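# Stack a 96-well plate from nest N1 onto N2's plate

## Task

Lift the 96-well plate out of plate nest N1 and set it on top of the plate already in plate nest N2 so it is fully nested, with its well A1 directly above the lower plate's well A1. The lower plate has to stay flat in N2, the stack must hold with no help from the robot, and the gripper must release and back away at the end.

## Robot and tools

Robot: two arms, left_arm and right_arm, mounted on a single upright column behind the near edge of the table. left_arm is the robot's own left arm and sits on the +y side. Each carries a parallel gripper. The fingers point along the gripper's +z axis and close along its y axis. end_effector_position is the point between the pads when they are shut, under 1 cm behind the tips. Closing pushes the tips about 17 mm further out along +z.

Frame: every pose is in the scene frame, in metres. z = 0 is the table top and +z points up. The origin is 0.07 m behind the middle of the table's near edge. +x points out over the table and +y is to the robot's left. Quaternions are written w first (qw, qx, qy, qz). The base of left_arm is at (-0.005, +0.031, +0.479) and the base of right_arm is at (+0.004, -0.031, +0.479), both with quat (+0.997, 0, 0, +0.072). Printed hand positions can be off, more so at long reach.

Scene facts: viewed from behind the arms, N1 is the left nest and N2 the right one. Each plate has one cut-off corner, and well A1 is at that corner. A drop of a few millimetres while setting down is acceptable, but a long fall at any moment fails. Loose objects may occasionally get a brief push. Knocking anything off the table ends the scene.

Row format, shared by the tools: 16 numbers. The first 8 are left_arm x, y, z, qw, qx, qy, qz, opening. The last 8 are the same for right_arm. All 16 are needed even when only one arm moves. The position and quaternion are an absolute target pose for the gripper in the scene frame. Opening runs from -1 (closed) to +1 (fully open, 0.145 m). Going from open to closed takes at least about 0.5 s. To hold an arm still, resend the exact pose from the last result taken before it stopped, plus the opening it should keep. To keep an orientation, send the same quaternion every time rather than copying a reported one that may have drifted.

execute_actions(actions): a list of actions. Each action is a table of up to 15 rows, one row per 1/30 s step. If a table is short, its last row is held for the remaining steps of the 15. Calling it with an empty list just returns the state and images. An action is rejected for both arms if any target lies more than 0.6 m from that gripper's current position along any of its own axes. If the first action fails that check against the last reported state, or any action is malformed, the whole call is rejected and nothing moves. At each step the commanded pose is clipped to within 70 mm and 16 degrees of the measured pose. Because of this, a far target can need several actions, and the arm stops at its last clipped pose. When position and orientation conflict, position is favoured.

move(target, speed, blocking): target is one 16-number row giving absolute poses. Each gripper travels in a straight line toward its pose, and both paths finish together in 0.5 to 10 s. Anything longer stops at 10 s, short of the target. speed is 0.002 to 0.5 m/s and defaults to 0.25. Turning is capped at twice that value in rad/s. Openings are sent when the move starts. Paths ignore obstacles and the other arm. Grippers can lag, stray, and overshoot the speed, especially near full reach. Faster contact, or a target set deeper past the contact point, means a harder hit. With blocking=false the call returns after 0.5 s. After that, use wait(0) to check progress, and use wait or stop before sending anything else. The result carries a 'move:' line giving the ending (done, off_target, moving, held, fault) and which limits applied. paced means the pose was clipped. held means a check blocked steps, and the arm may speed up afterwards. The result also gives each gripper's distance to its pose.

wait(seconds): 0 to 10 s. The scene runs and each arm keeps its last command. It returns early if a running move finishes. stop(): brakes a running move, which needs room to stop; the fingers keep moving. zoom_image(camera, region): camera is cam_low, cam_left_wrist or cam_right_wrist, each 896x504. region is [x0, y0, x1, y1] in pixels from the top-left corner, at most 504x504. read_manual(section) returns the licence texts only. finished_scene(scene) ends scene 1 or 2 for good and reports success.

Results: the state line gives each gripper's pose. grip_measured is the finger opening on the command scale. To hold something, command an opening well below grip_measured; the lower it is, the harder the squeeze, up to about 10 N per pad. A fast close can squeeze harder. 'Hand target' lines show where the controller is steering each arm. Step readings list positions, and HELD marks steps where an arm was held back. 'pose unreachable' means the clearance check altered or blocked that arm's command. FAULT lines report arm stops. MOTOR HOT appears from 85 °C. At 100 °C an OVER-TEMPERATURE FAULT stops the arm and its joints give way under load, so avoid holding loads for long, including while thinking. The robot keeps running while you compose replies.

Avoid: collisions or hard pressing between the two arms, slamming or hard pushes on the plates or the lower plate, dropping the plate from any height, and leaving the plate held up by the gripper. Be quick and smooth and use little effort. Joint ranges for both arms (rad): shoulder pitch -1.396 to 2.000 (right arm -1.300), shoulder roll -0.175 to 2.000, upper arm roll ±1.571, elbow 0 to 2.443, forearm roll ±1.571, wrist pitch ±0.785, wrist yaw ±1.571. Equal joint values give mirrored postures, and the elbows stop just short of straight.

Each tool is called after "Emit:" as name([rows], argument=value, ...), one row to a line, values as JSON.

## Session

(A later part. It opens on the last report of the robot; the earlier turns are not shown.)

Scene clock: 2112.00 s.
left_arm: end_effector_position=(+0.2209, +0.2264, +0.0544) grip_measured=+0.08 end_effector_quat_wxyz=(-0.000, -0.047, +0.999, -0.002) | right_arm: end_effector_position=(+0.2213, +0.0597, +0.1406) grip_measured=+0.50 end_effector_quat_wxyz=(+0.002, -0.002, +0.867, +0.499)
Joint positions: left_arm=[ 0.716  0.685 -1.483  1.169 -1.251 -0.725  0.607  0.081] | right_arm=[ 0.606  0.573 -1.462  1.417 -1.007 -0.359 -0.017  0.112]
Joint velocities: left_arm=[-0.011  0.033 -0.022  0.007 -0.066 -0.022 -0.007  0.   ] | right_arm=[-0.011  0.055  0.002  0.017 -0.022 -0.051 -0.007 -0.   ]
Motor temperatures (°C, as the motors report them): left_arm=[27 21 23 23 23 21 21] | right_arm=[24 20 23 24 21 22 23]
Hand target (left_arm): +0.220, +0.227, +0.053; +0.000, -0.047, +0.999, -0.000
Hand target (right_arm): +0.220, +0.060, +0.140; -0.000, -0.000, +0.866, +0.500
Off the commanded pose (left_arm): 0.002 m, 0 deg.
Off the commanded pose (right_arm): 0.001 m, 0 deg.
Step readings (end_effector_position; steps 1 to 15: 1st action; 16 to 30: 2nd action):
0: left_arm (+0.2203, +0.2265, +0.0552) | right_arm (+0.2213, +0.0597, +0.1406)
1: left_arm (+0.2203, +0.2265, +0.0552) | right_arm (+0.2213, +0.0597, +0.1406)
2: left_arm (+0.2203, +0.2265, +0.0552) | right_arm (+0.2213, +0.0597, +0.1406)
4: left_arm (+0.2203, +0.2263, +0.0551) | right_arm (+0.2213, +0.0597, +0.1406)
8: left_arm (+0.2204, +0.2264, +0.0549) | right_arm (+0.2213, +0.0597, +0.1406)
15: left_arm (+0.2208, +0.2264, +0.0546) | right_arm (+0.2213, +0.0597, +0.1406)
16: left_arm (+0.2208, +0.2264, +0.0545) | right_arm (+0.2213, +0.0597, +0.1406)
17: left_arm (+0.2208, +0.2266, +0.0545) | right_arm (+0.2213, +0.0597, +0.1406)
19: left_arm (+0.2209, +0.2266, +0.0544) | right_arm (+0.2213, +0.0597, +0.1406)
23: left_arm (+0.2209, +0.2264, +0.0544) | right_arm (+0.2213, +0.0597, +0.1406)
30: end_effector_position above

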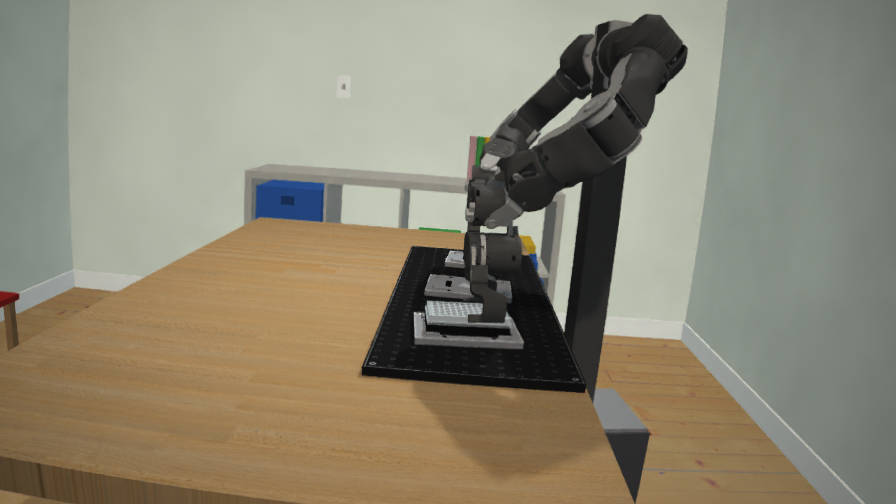

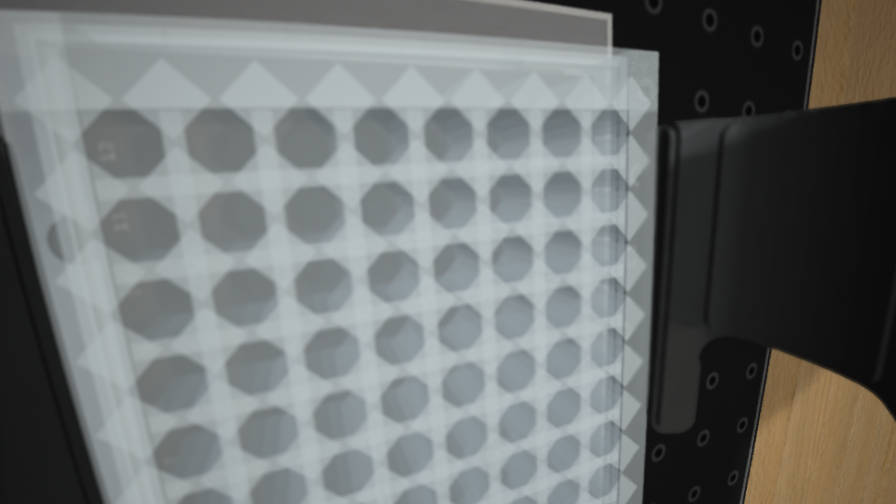

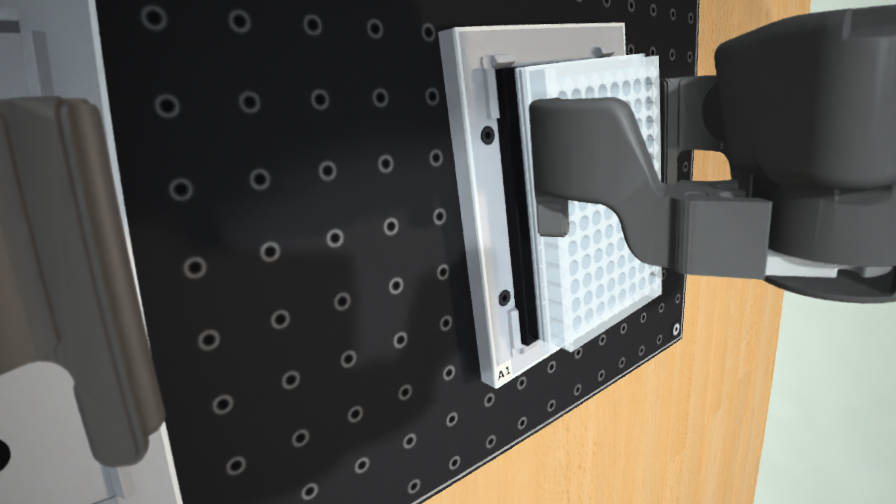

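Emit:
execute_actions(actions=[])

Scene clock: 2139.80 s.
left_arm: end_effector_position=(+0.2209, +0.2264, +0.0544) grip_measured=+0.08 end_effector_quat_wxyz=(-0.000, -0.047, +0.999, -0.002) | right_arm: end_effector_position=(+0.2213, +0.0597, +0.1406) grip_measured=+0.50 end_effector_quat_wxyz=(+0.002, -0.002, +0.867, +0.499)
Joint positions: left_arm=[ 0.716  0.685 -1.483  1.169 -1.251 -0.725  0.607  0.081] | right_arm=[ 0.606  0.573 -1.462  1.417 -1.007 -0.359 -0.017  0.112]
Joint velocities: left_arm=[-0.055  0.055 -0.017 -0.007 -0.081 -0.022  0.022 -0.   ] | right_arm=[ 0.011 -0.055 -0.007 -0.007  0.037 -0.022 -0.081 -0.   ]
Motor temperatures (°C, as the motors report them): left_arm=[27 21 23 23 23 21 21] | right_arm=[24 20 23 24 21 22 23]
Hand target (left_arm): +0.220, +0.227, +0.053; +0.000, -0.047, +0.999, -0.000
Hand target (right_arm): +0.220, +0.060, +0.140; -0.000, -0.000, +0.866, +0.500
Off the commanded pose (left_arm): 0.002 m, 0 deg.
Off the commanded pose (right_arm): 0.001 m, 0 deg.

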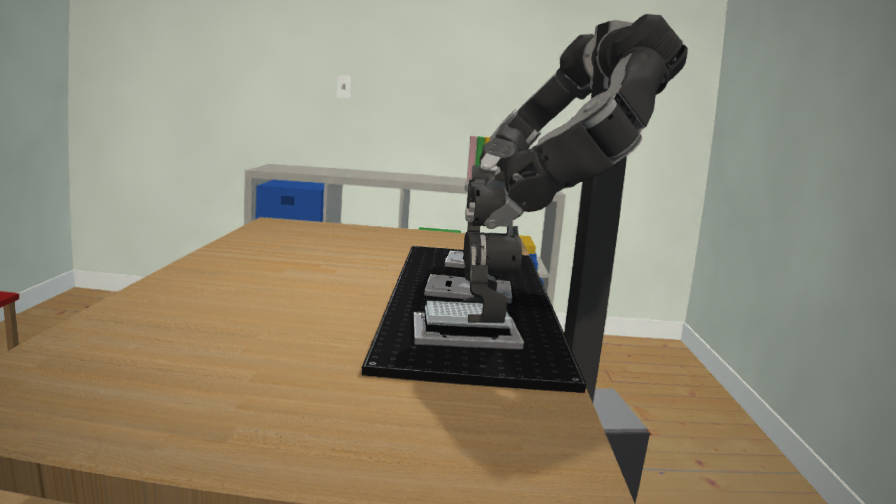

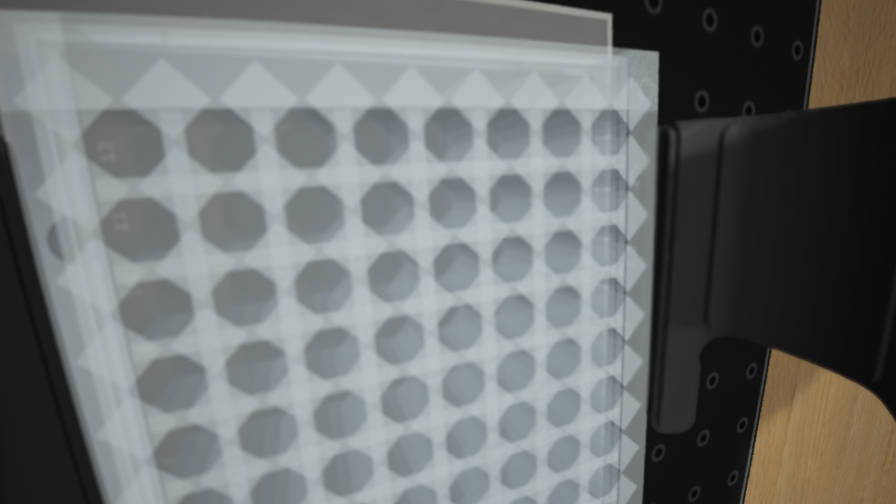

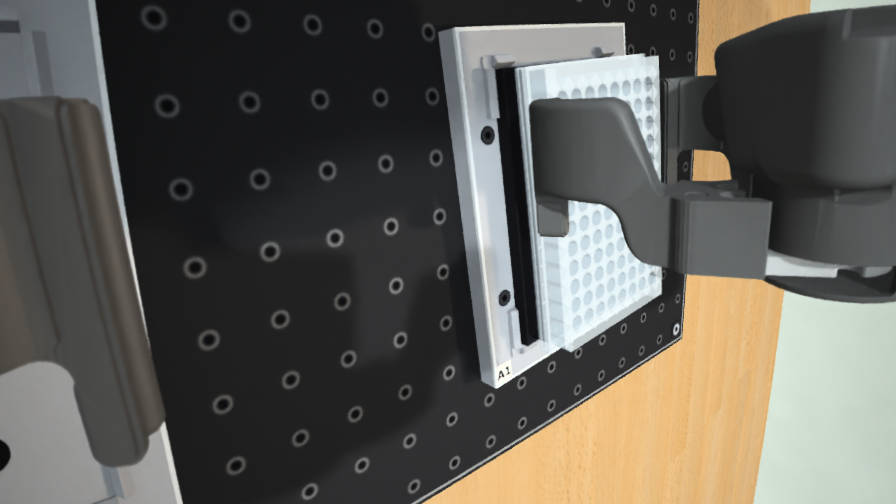

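Emit:
execute_actions([
  [[0.2200,0.2272,0.0529, 0,-0.0475,0.99887,0, -0.3, 0.22,0.06,0.14, 0,0,0.866,0.5, 0.5],[0.2198,0.2272,0.0526, 0,-0.0475,0.99887,0, -0.3, 0.22,0.06,0.14, 0,0,0.866,0.5, 0.5],[0.2196,0.2272,0.0524, 0,-0.0475,0.99887,0, -0.3, 0.22,0.06,0.14, 0,0,0.866,0.5, 0.5]],
])

Emit:
zoom_image(camera="cam_low", region=[410, 290, 530, 355])

Emit:
zoom_image(camera="cam_right_wrist", region=[480, 40, 680, 370])

Scene clock: 2157.30 s.
left_arm: end_effector_position=(+0.2210, +0.2266, +0.0543) grip_measured=+0.08 end_effector_quat_wxyz=(-0.000, -0.047, +0.999, -0.002) | right_arm: end_effector_position=(+0.2213, +0.0597, +0.1406) grip_measured=+0.50 end_effector_quat_wxyz=(+0.002, -0.002, +0.867, +0.499)
Joint positions: left_arm=[ 0.716  0.685 -1.483  1.168 -1.252 -0.725  0.606  0.081] | right_arm=[ 0.606  0.573 -1.462  1.417 -1.007 -0.359 -0.017  0.112]
Joint velocities: left_arm=[ 0.011 -0.011 -0.002  0.002 -0.022 -0.037  0.007 -0.   ] | right_arm=[-0.011  0.011  0.012 -0.017 -0.095  0.007 -0.022  0.   ]
Motor temperatures (°C, as the motors report them): left_arm=[27 21 23 23 23 21 21] | right_arm=[24 20 23 24 21 22 23]
Hand target (left_arm): +0.220, +0.227, +0.052; +0.000, -0.048, +0.999, +0.000
Hand target (right_arm): +0.220, +0.060, +0.140; -0.000, -0.000, +0.866, +0.500
Off the commanded pose (left_arm): 0.002 m, 0 deg.
Off the commanded pose (right_arm): 0.001 m, 0 deg.
Step readings (end_effector_position):
0: left_arm (+0.2209, +0.2264, +0.0544) | right_arm (+0.2213, +0.0597, +0.1406)
1: left_arm (+0.2209, +0.2264, +0.0544) | right_arm (+0.2213, +0.0597, +0.1406)
2: left_arm (+0.2210, +0.2265, +0.0544) | right_arm (+0.2213, +0.0597, +0.1406)
4: left_arm (+0.2210, +0.2265, +0.0543) | right_arm (+0.2213, +0.0597, +0.1406)
8: left_arm (+0.2210, +0.2266, +0.0543) | right_arm (+0.2213, +0.0597, +0.1406)
15: end_effector_position above

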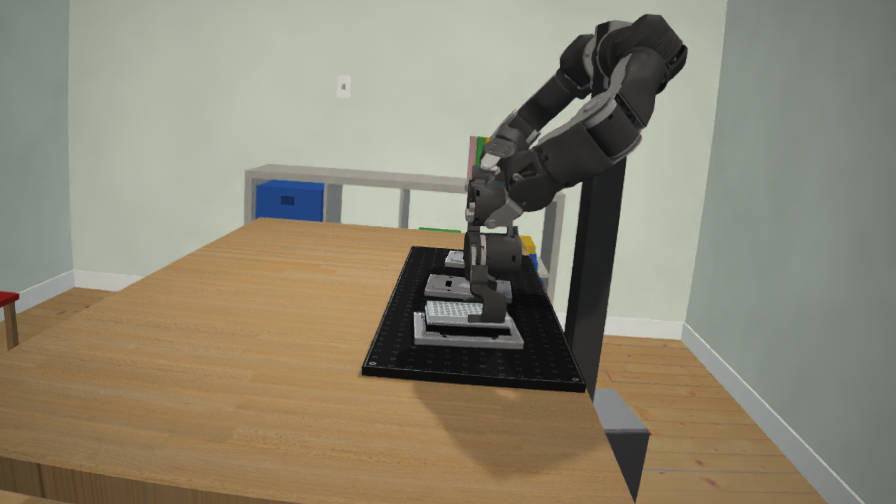

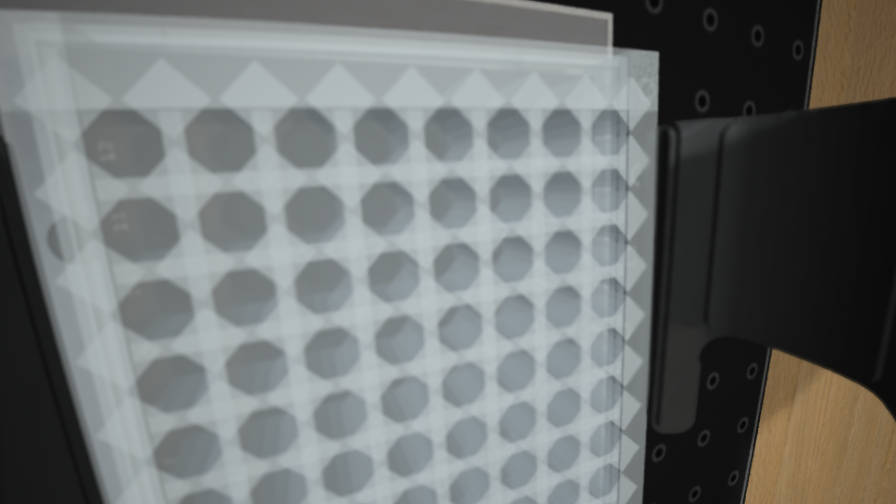

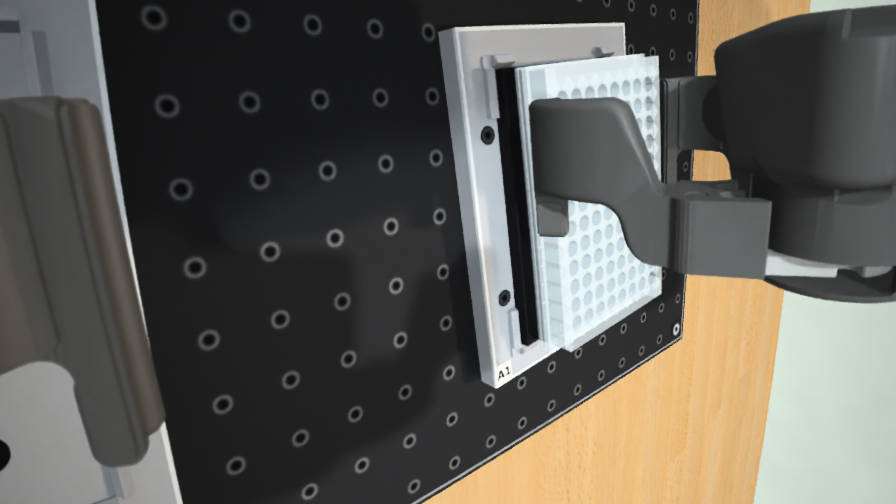

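Region (410, 290, 530, 355) of cam_low's 896x504 image, scaled by 4.200, with more detail than that image has; it fills the top 273 rows of this view, and the rest is white.

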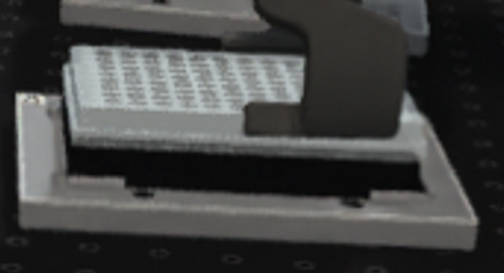

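Region (480, 40, 680, 370) of cam_right_wrist's 896x504 image, scaled by 1.527, with more detail than that image has; it fills the left 305 columns of this view, and the rest is white.

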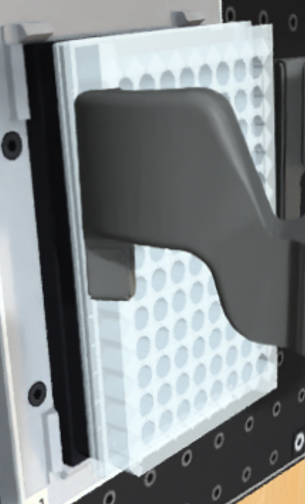

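Emit:
execute_actions([
  [[0.2205,0.2268,0.0535, 0,-0.0475,0.99887,0, -0.25, 0.22,0.06,0.14, 0,0,0.866,0.5, 0.5],[0.2205,0.2268,0.0537, 0,-0.0475,0.99887,0, -0.2, 0.22,0.06,0.14, 0,0,0.866,0.5, 0.5],[0.2205,0.2268,0.0538, 0,-0.0475,0.99887,0, -0.15, 0.22,0.06,0.14, 0,0,0.866,0.5, 0.5],[0.2205,0.2268,0.0538, 0,-0.0475,0.99887,0, -0.1, 0.22,0.06,0.14, 0,0,0.866,0.5, 0.5],[0.2205,0.2268,0.0538, 0,-0.0475,0.99887,0, -0.06, 0.22,0.06,0.14, 0,0,0.866,0.5, 0.5],[0.2205,0.2268,0.0538, 0,-0.0475,0.99887,0, -0.03, 0.22,0.06,0.14, 0,0,0.866,0.5, 0.5],[0.2205,0.2268,0.0538, 0,-0.0475,0.99887,0, 0.0, 0.22,0.06,0.14, 0,0,0.866,0.5, 0.5],[0.2205,0.2268,0.0538, 0,-0.0475,0.99887,0, 0.02, 0.22,0.06,0.14, 0,0,0.866,0.5, 0.5],[0.2205,0.2268,0.0538, 0,-0.0475,0.99887,0, 0.04, 0.22,0.06,0.14, 0,0,0.866,0.5, 0.5],[0.2205,0.2268,0.0538, 0,-0.0475,0.99887,0, 0.055, 0.22,0.06,0.14, 0,0,0.866,0.5, 0.5],[0.2205,0.2268,0.0538, 0,-0.0475,0.99887,0, 0.07, 0.22,0.06,0.14, 0,0,0.866,0.5, 0.5],[0.2205,0.2268,0.0538, 0,-0.0475,0.99887,0, 0.08, 0.22,0.06,0.14, 0,0,0.866,0.5, 0.5],[0.2205,0.2268,0.0538, 0,-0.0475,0.99887,0, 0.09, 0.22,0.06,0.14, 0,0,0.866,0.5, 0.5],[0.2205,0.2268,0.0538, 0,-0.0475,0.99887,0, 0.10, 0.22,0.06,0.14, 0,0,0.866,0.5, 0.5],[0.2205,0.2268,0.0538, 0,-0.0475,0.99887,0, 0.11, 0.22,0.06,0.14, 0,0,0.866,0.5, 0.5]],
  [[0.2205,0.2268,0.0538, 0,-0.0475,0.99887,0, 0.12, 0.22,0.06,0.14, 0,0,0.866,0.5, 0.5],[0.2205,0.2268,0.0538, 0,-0.0475,0.99887,0, 0.135, 0.22,0.06,0.14, 0,0,0.866,0.5, 0.5],[0.2205,0.2268,0.0538, 0,-0.0475,0.99887,0, 0.15, 0.22,0.06,0.14, 0,0,0.866,0.5, 0.5],[0.2205,0.2268,0.0538, 0,-0.0475,0.99887,0, 0.165, 0.22,0.06,0.14, 0,0,0.866,0.5, 0.5],[0.2205,0.2268,0.0538, 0,-0.0475,0.99887,0, 0.18, 0.22,0.06,0.14, 0,0,0.866,0.5, 0.5],[0.2205,0.2268,0.0538, 0,-0.0475,0.99887,0, 0.2, 0.22,0.06,0.14, 0,0,0.866,0.5, 0.5]],
])

Emit:
zoom_image(camera="cam_low", region=[410, 290, 530, 355])

Emit:
zoom_image(camera="cam_right_wrist", region=[480, 40, 680, 370])

Scene clock: 2197.33 s.
left_arm: end_effector_position=(+0.2209, +0.2264, +0.0543) grip_measured=+0.20 end_effector_quat_wxyz=(-0.000, -0.047, +0.999, -0.002) | right_arm: end_effector_position=(+0.2213, +0.0597, +0.1406) grip_measured=+0.50 end_effector_quat_wxyz=(+0.002, -0.002, +0.867, +0.499)
Joint positions: left_arm=[ 0.715  0.685 -1.483  1.168 -1.251 -0.725  0.606  0.09 ] | right_arm=[ 0.606  0.573 -1.462  1.417 -1.007 -0.359 -0.017  0.112]
Joint velocities: left_arm=[ 0.011  0.011 -0.012 -0.002 -0.051 -0.037  0.051 -0.   ] | right_arm=[ 0.011  0.055 -0.002  0.002 -0.022 -0.051  0.022  0.   ]
Motor temperatures (°C, as the motors report them): left_arm=[26 21 23 23 23 21 21] | right_arm=[24 20 23 24 21 22 23]
Hand target (left_arm): +0.221, +0.227, +0.054; -0.000, -0.048, +0.999, -0.000
Hand target (right_arm): +0.220, +0.060, +0.140; -0.000, -0.000, +0.866, +0.500
Off the commanded pose (left_arm): 0.001 m, 0 deg.
Off the commanded pose (right_arm): 0.001 m, 0 deg.
Step readings (end_effector_position; steps 1 to 15: 1st action; 16 to 30: 2nd action):
0: left_arm (+0.2210, +0.2266, +0.0543) | right_arm (+0.2213, +0.0597, +0.1406)
1: left_arm (+0.2210, +0.2265, +0.0543) | right_arm (+0.2213, +0.0597, +0.1406)
2: left_arm (+0.2210, +0.2265, +0.0543) | right_arm (+0.2213, +0.0597, +0.1406)
4: left_arm (+0.2210, +0.2264, +0.0544) | right_arm (+0.2213, +0.0597, +0.1406)
8: left_arm (+0.2210, +0.2264, +0.0544) | right_arm (+0.2213, +0.0597, +0.1406)
15: left_arm (+0.2209, +0.2264, +0.0543) | right_arm (+0.2213, +0.0597, +0.1406)
16: left_arm (+0.2209, +0.2264, +0.0543) | right_arm (+0.2213, +0.0597, +0.1406)
17: left_arm (+0.2209, +0.2264, +0.0543) | right_arm (+0.2213, +0.0597, +0.1406)
19: left_arm (+0.2209, +0.2264, +0.0543) | right_arm (+0.2213, +0.0597, +0.1406)
23: left_arm (+0.2209, +0.2264, +0.0543) | right_arm (+0.2213, +0.0597, +0.1406)
30: end_effector_position above

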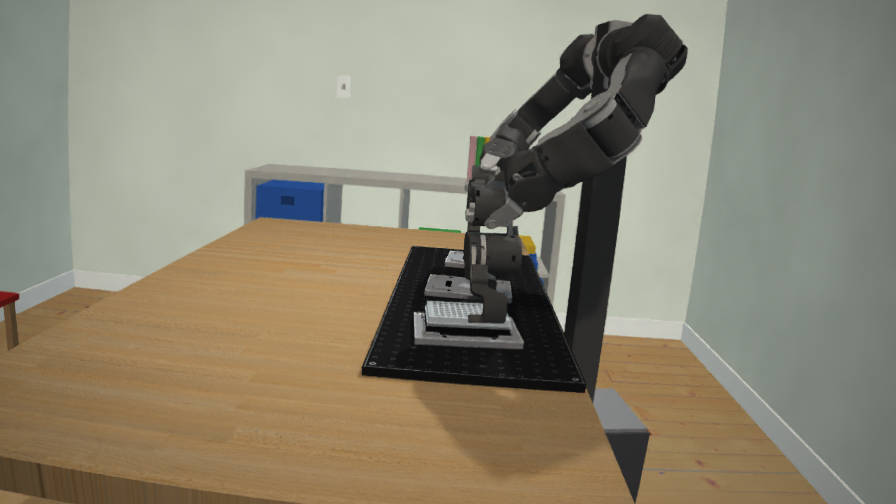

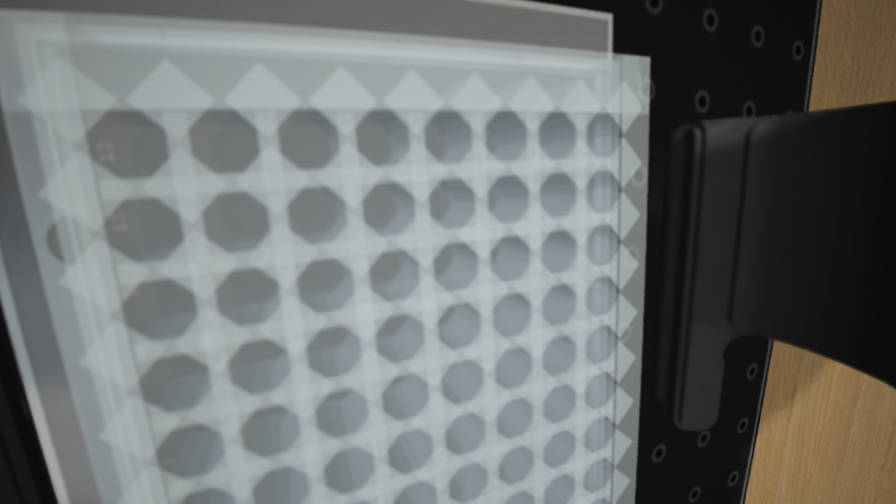

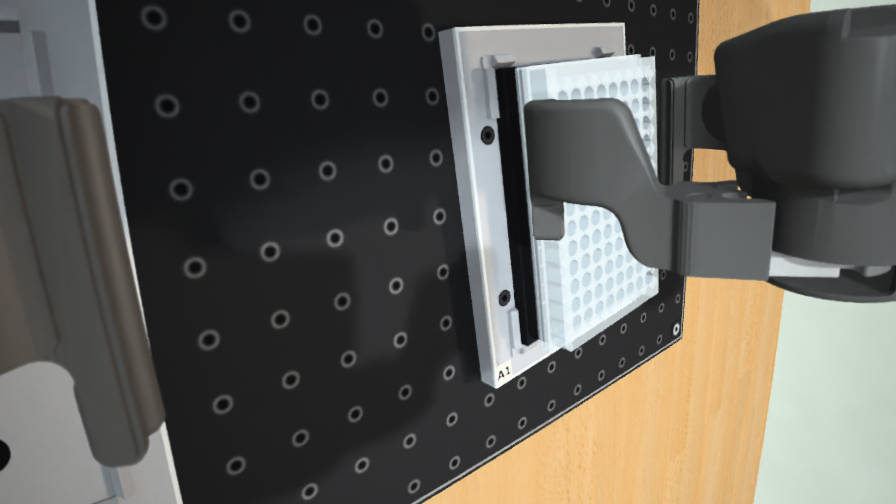

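Region (410, 290, 530, 355) of cam_low's 896x504 image, scaled by 4.200, with more detail than that image has; it fills the top 273 rows of this view, and the rest is white.

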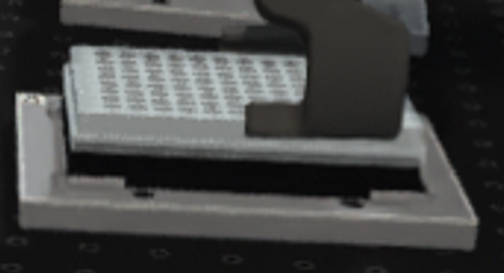

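Region (480, 40, 680, 370) of cam_right_wrist's 896x504 image, scaled by 1.527, with more detail than that image has; it fills the left 305 columns of this view, and the rest is white.

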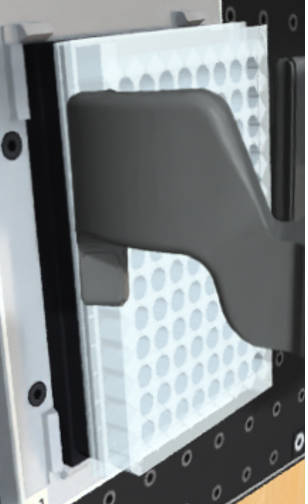

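Emit:
zoom_image(camera="cam_low", region=[415, 295, 465, 345])

Emit:
zoom_image(camera="cam_low", region=[485, 295, 535, 345])

Emit:
zoom_image(camera="cam_right_wrist", region=[500, 270, 600, 370])

Emit:
zoom_image(camera="cam_right_wrist", region=[480, 50, 580, 150])

Region (415, 295, 465, 345) of cam_low's 896x504 image, scaled by 10.080, with more detail than that image has.

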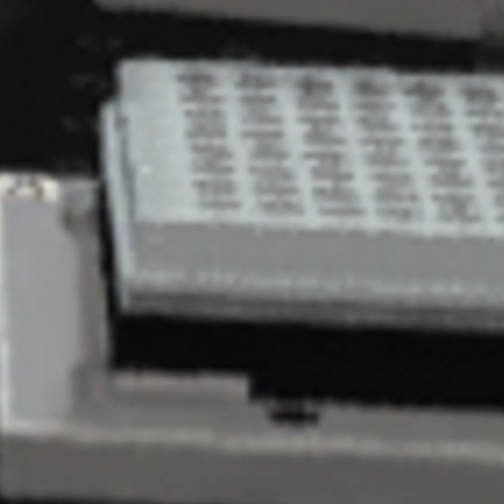

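Region (485, 295, 535, 345) of cam_low's 896x504 image, scaled by 10.080, with more detail than that image has.

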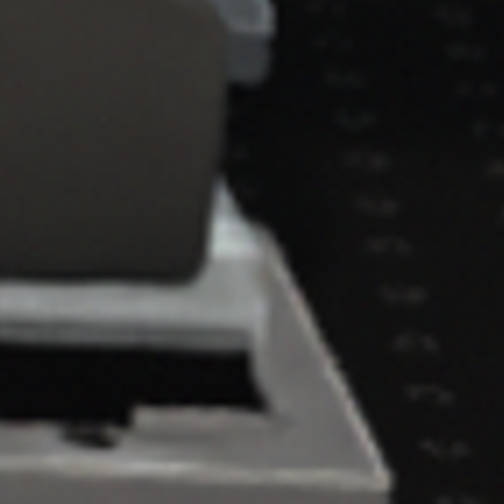

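Region (500, 270, 600, 370) of cam_right_wrist's 896x504 image, scaled by 5.040, with more detail than that image has.

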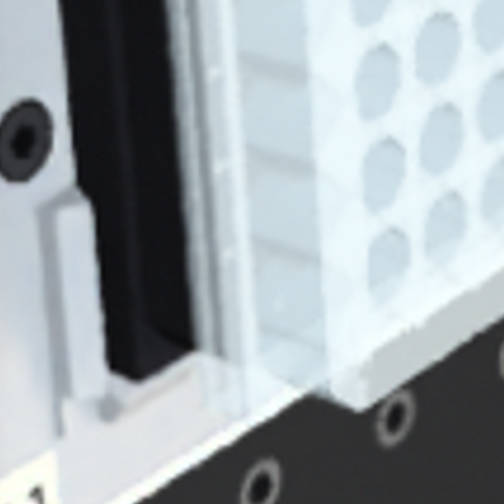

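Region (480, 50, 580, 150) of cam_right_wrist's 896x504 image, scaled by 5.040, with more detail than that image has.

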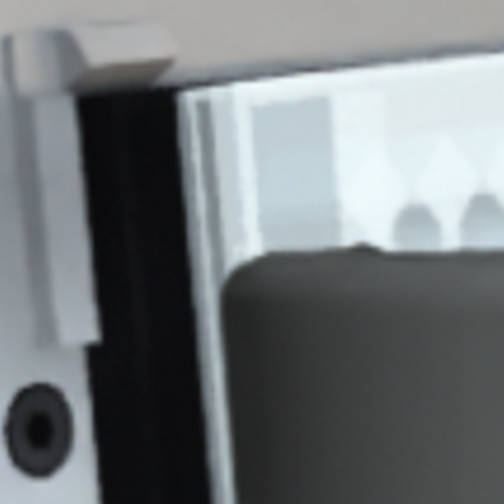

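Emit:
execute_actions([
  [[0.2205,0.2268,0.0538, 0,-0.0475,0.99887,0, 0.25, 0.22,0.06,0.14, 0,0,0.866,0.5, 0.5],[0.2205,0.2268,0.0538, 0,-0.0475,0.99887,0, 0.32, 0.22,0.06,0.14, 0,0,0.866,0.5, 0.5],[0.2205,0.2268,0.0538, 0,-0.0475,0.99887,0, 0.4, 0.22,0.06,0.14, 0,0,0.866,0.5, 0.5],[0.2205,0.2268,0.0545, 0,-0.0475,0.99887,0, 0.48, 0.22,0.06,0.14, 0,0,0.866,0.5, 0.5],[0.2205,0.2268,0.0555, 0,-0.0475,0.99887,0, 0.55, 0.22,0.06,0.14, 0,0,0.866,0.5, 0.5],[0.2205,0.2268,0.057, 0,-0.0475,0.99887,0, 0.6, 0.22,0.06,0.14, 0,0,0.866,0.5, 0.5]],
])

Emit:
move(target=[0.2205,0.2268,0.16, 0,-0.0475,0.99887,0, 0.6, 0.20,-0.15,0.20, 0,0,0.866,0.5, 0.5], speed=0.15)

Scene clock: 2228.73 s.
left_arm: end_effector_position=(+0.2192, +0.2255, +0.0561) grip_measured=+0.60 end_effector_quat_wxyz=(-0.001, -0.046, +0.999, -0.002) | right_arm: end_effector_position=(+0.2213, +0.0597, +0.1406) grip_measured=+0.50 end_effector_quat_wxyz=(+0.002, -0.002, +0.867, +0.499)
Joint positions: left_arm=[ 0.715  0.694 -1.483  1.188 -1.242 -0.725  0.619  0.119] | right_arm=[ 0.606  0.573 -1.462  1.417 -1.007 -0.359 -0.017  0.112]
Joint velocities: left_arm=[ 0.143  0.011 -0.007  0.002 -0.066 -0.007 -0.007 -0.   ] | right_arm=[ 0.011 -0.033 -0.012 -0.002 -0.022  0.022  0.007  0.   ]
Motor temperatures (°C, as the motors report them): left_arm=[26 21 23 23 23 21 21] | right_arm=[24 20 23 24 21 22 23]
Hand target (left_arm): +0.220, +0.227, +0.057; +0.000, -0.048, +0.999, +0.000
Hand target (right_arm): +0.220, +0.060, +0.140; -0.000, -0.000, +0.866, +0.500
Off the commanded pose (left_arm): 0.002 m, 0 deg.
Off the commanded pose (right_arm): 0.001 m, 0 deg.
Step readings (end_effector_position):
0: left_arm (+0.2209, +0.2264, +0.0543) | right_arm (+0.2213, +0.0597, +0.1406)
1: left_arm (+0.2209, +0.2264, +0.0543) | right_arm (+0.2213, +0.0597, +0.1406)
2: left_arm (+0.2209, +0.2264, +0.0543) | right_arm (+0.2213, +0.0597, +0.1406)
4: left_arm (+0.2208, +0.2264, +0.0544) | right_arm (+0.2213, +0.0597, +0.1406)
8: left_arm (+0.2193, +0.2253, +0.0561) | right_arm (+0.2213, +0.0597, +0.1406)
15: end_effector_position above

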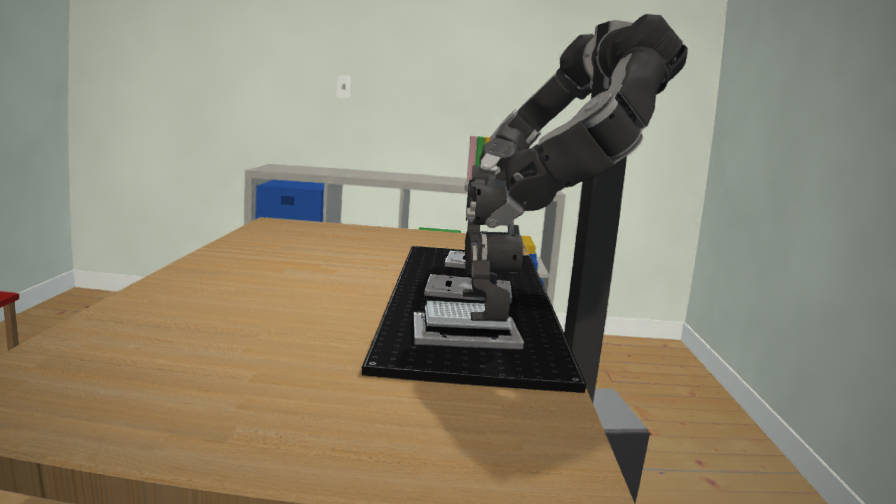

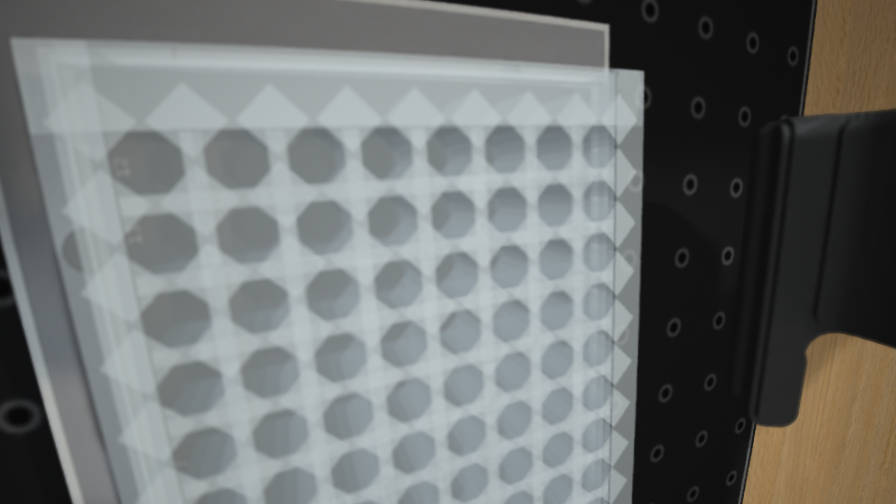

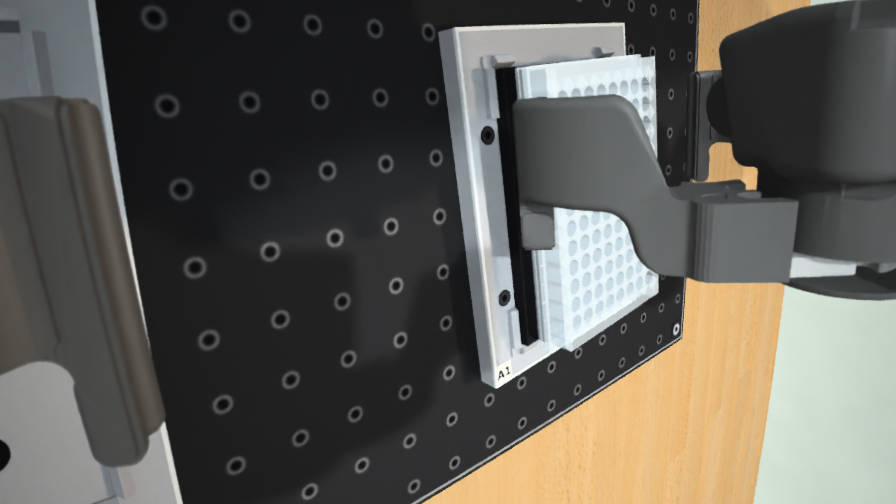

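Scene clock: 2230.57 s.
left_arm: end_effector_position=(+0.2210, +0.2271, +0.1611) grip_measured=+0.60 end_effector_quat_wxyz=(+0.003, -0.049, +0.999, -0.001) | right_arm: end_effector_position=(+0.1994, -0.1509, +0.2030) grip_measured=+0.50 end_effector_quat_wxyz=(+0.000, +0.001, +0.868, +0.497)
Joint positions: left_arm=[ 0.956  0.948 -1.488  1.65  -0.814 -0.77   1.018  0.119] | right_arm=[ 0.577  1.399 -1.463  1.648 -1.219 -0.611 -0.62   0.112]
Joint velocities: left_arm=[-0.011  0.011  0.007 -0.002 -0.037 -0.051  0.022 -0.   ] | right_arm=[-0.055 -0.099 -0.002 -0.022 -0.022  0.051 -0.066  0.   ]
Motor temperatures (°C, as the motors report them): left_arm=[27 21 23 23 23 21 21] | right_arm=[24 20 23 24 21 22 23]
Hand target (left_arm): +0.220, +0.228, +0.161; +0.000, -0.048, +0.999, +0.002
Hand target (right_arm): +0.197, -0.150, +0.202; -0.005, +0.001, +0.867, +0.499
Off the commanded pose (left_arm): 0.001 m, 0 deg.
Off the commanded pose (right_arm): 0.003 m, 0 deg.
joint sent to its limit (left arm) — the command would take joint 6 (wrist pitch) past its lower limit, so that joint was sent only as far as its limit.
move: done

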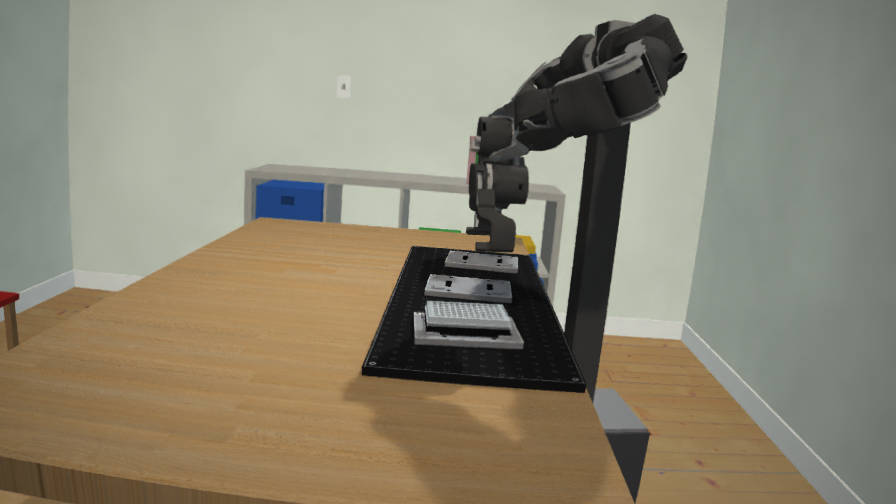

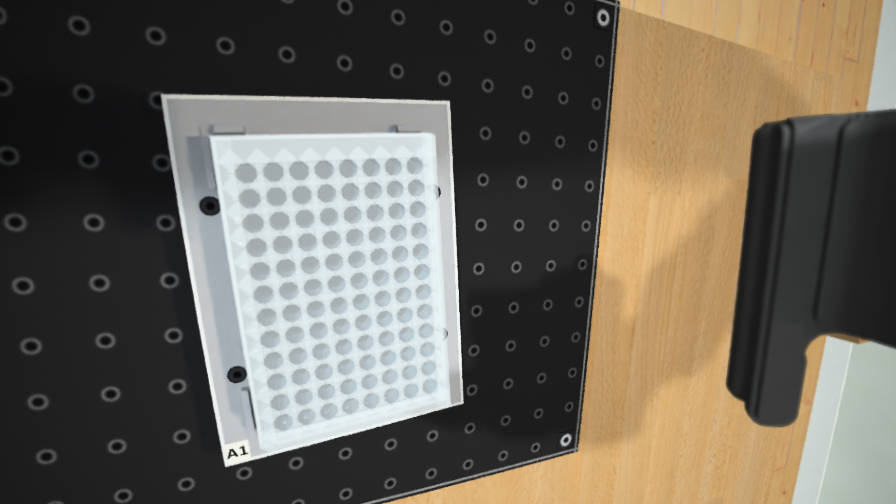

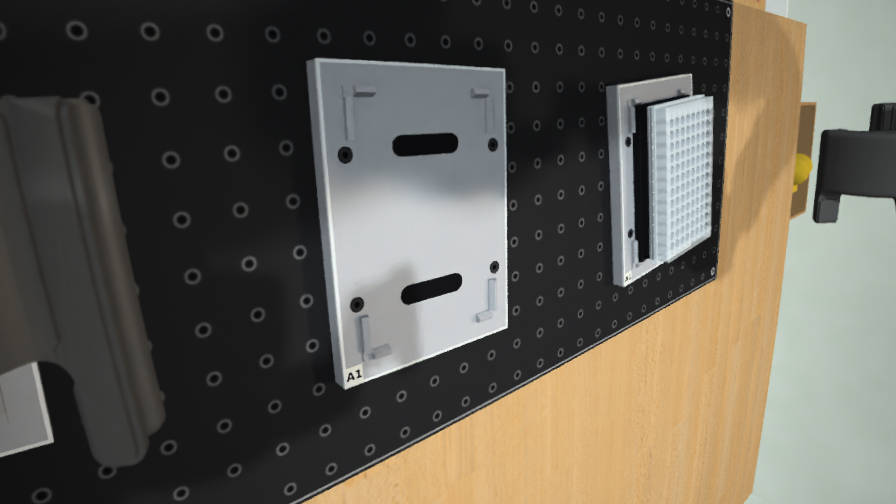

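Emit:
zoom_image(camera="cam_low", region=[410, 290, 530, 355])

Emit:
zoom_image(camera="cam_left_wrist", region=[150, 80, 480, 480])

Emit:
zoom_image(camera="cam_right_wrist", region=[600, 65, 730, 295])

Region (410, 290, 530, 355) of cam_low's 896x504 image, scaled by 4.200, with more detail than that image has; it fills the top 273 rows of this view, and the rest is white.

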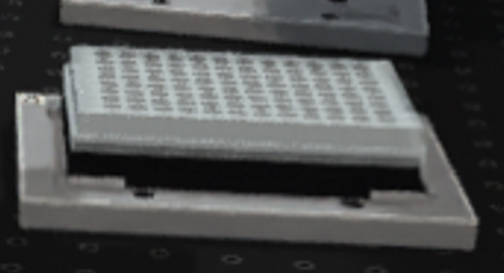

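Region (150, 80, 480, 480) of cam_left_wrist's 896x504 image, scaled by 1.260, with more detail than that image has; it fills the left 416 columns of this view, and the rest is white.

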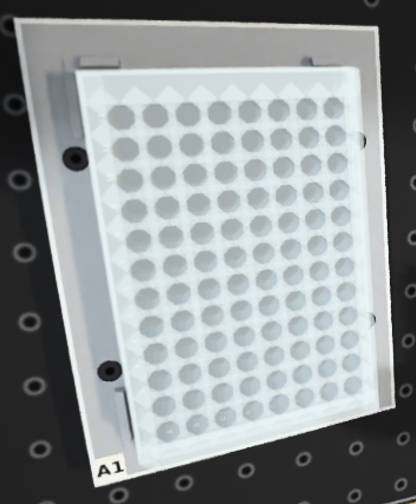

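Region (600, 65, 730, 295) of cam_right_wrist's 896x504 image, scaled by 2.191, with more detail than that image has; it fills the left 285 columns of this view, and the rest is white.

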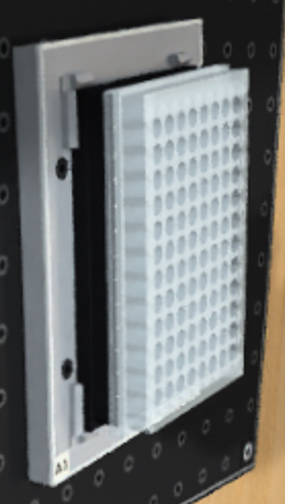

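Emit:
zoom_image(camera="cam_left_wrist", region=[215, 370, 315, 470])

Emit:
zoom_image(camera="cam_low", region=[415, 295, 475, 345])

Emit:
zoom_image(camera="cam_low", region=[465, 295, 525, 345])

Region (215, 370, 315, 470) of cam_left_wrist's 896x504 image, scaled by 5.040, with more detail than that image has.

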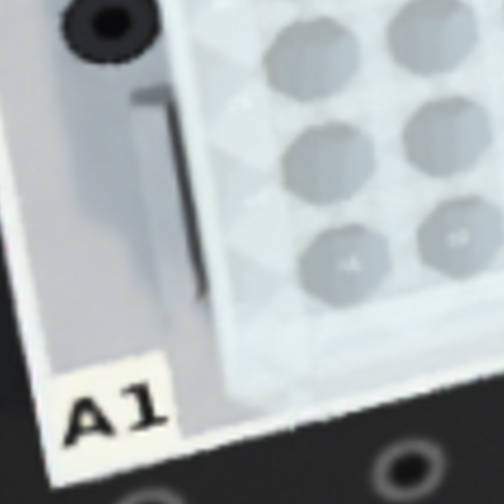

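Region (415, 295, 475, 345) of cam_low's 896x504 image, scaled by 8.400, with more detail than that image has.

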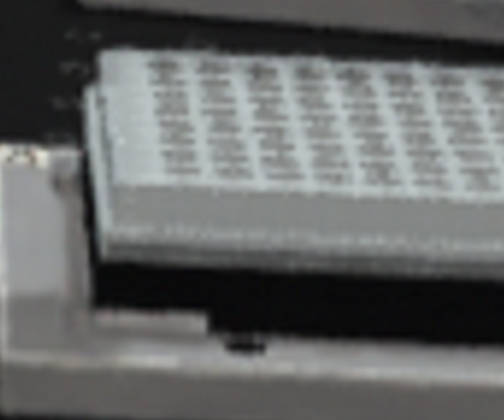

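Region (465, 295, 525, 345) of cam_low's 896x504 image, scaled by 8.400, with more detail than that image has.

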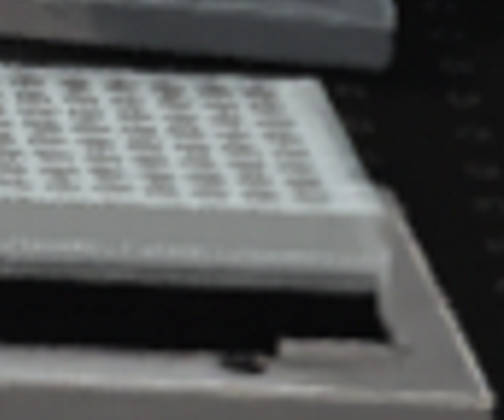

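Emit:
move(target=[0.19,0.11,0.21, 0,-0.0475,0.99887,0, 0.6, 0.20,-0.15,0.20, 0,0,0.866,0.5, 0.5], speed=0.2)

Scene clock: 2261.07 s.
left_arm: end_effector_position=(+0.1874, +0.1094, +0.2103) grip_measured=+0.60 end_effector_quat_wxyz=(-0.002, -0.048, +0.999, -0.006) | right_arm: end_effector_position=(+0.2012, -0.1508, +0.2009) grip_measured=+0.50 end_effector_quat_wxyz=(+0.002, -0.000, +0.867, +0.498)
Joint positions: left_arm=[ 1.021  0.679 -1.494  1.991 -0.518 -0.304  1.484  0.119] | right_arm=[ 0.577  1.387 -1.463  1.631 -1.226 -0.61  -0.631  0.112]
Joint velocities: left_arm=[-0.033  0.011 -0.002 -0.007  0.081  0.022 -0.022  0.   ] | right_arm=[-0.011 -0.033 -0.012  0.012 -0.051 -0.037 -0.007  0.   ]
Motor temperatures (°C, as the motors report them): left_arm=[27 21 23 23 23 21 21] | right_arm=[23 21 23 23 21 22 23]
Hand target (left_arm): +0.188, +0.110, +0.211; -0.002, -0.050, +0.999, -0.003
Hand target (right_arm): +0.200, -0.150, +0.200; -0.000, -0.000, +0.866, +0.500
Off the commanded pose (left_arm): 0.003 m, 1 deg.
Off the commanded pose (right_arm): 0.002 m, 0 deg.
move: done

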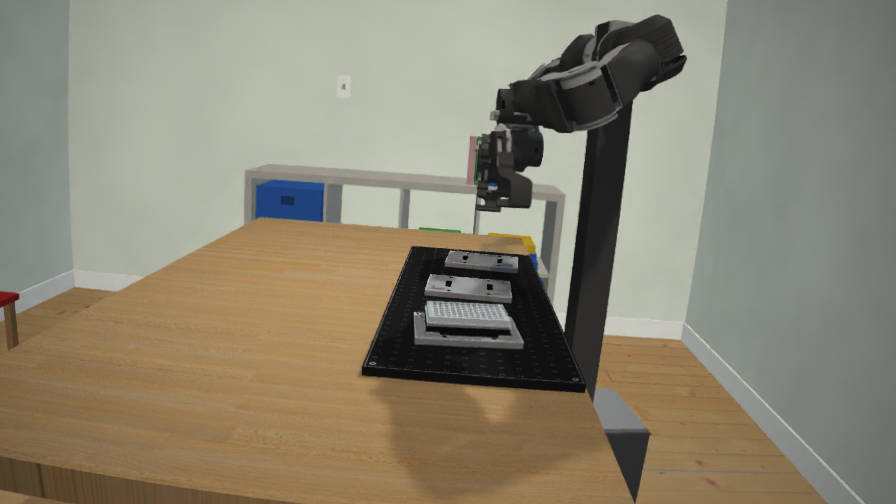

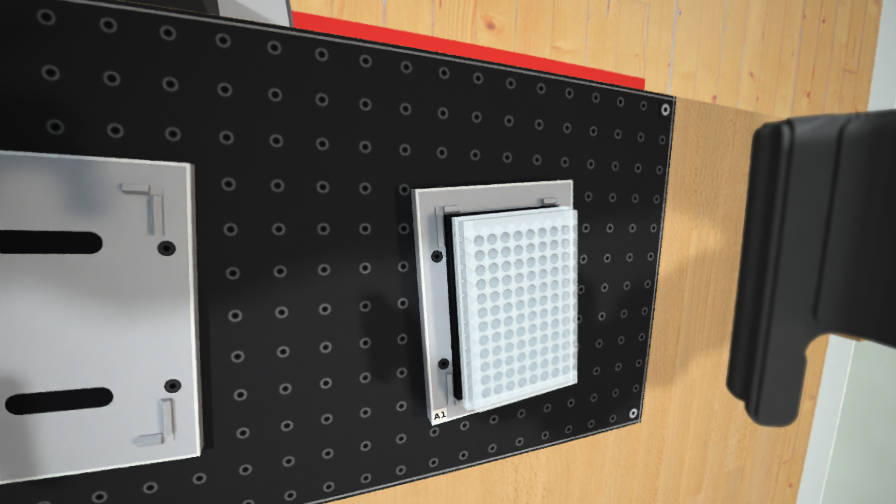

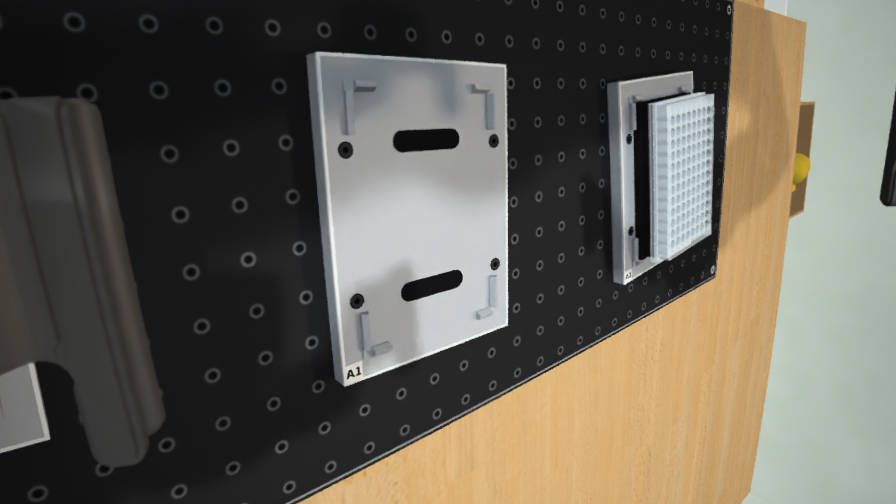

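Emit:
zoom_image(camera="cam_left_wrist", region=[410, 175, 590, 430])

Region (410, 175, 590, 430) of cam_left_wrist's 896x504 image, scaled by 1.976, with more detail than that image has; it fills the left 356 columns of this view, and the rest is white.

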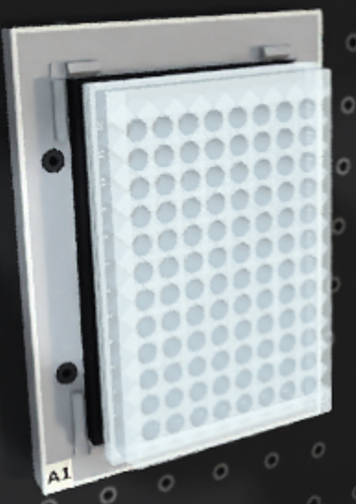

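The white plate looks nested and level on the black plate, with A1 over A1, so I'm ending the scene.

Emit:
finished_scene(scene=2)

The scene is finished: the task was done.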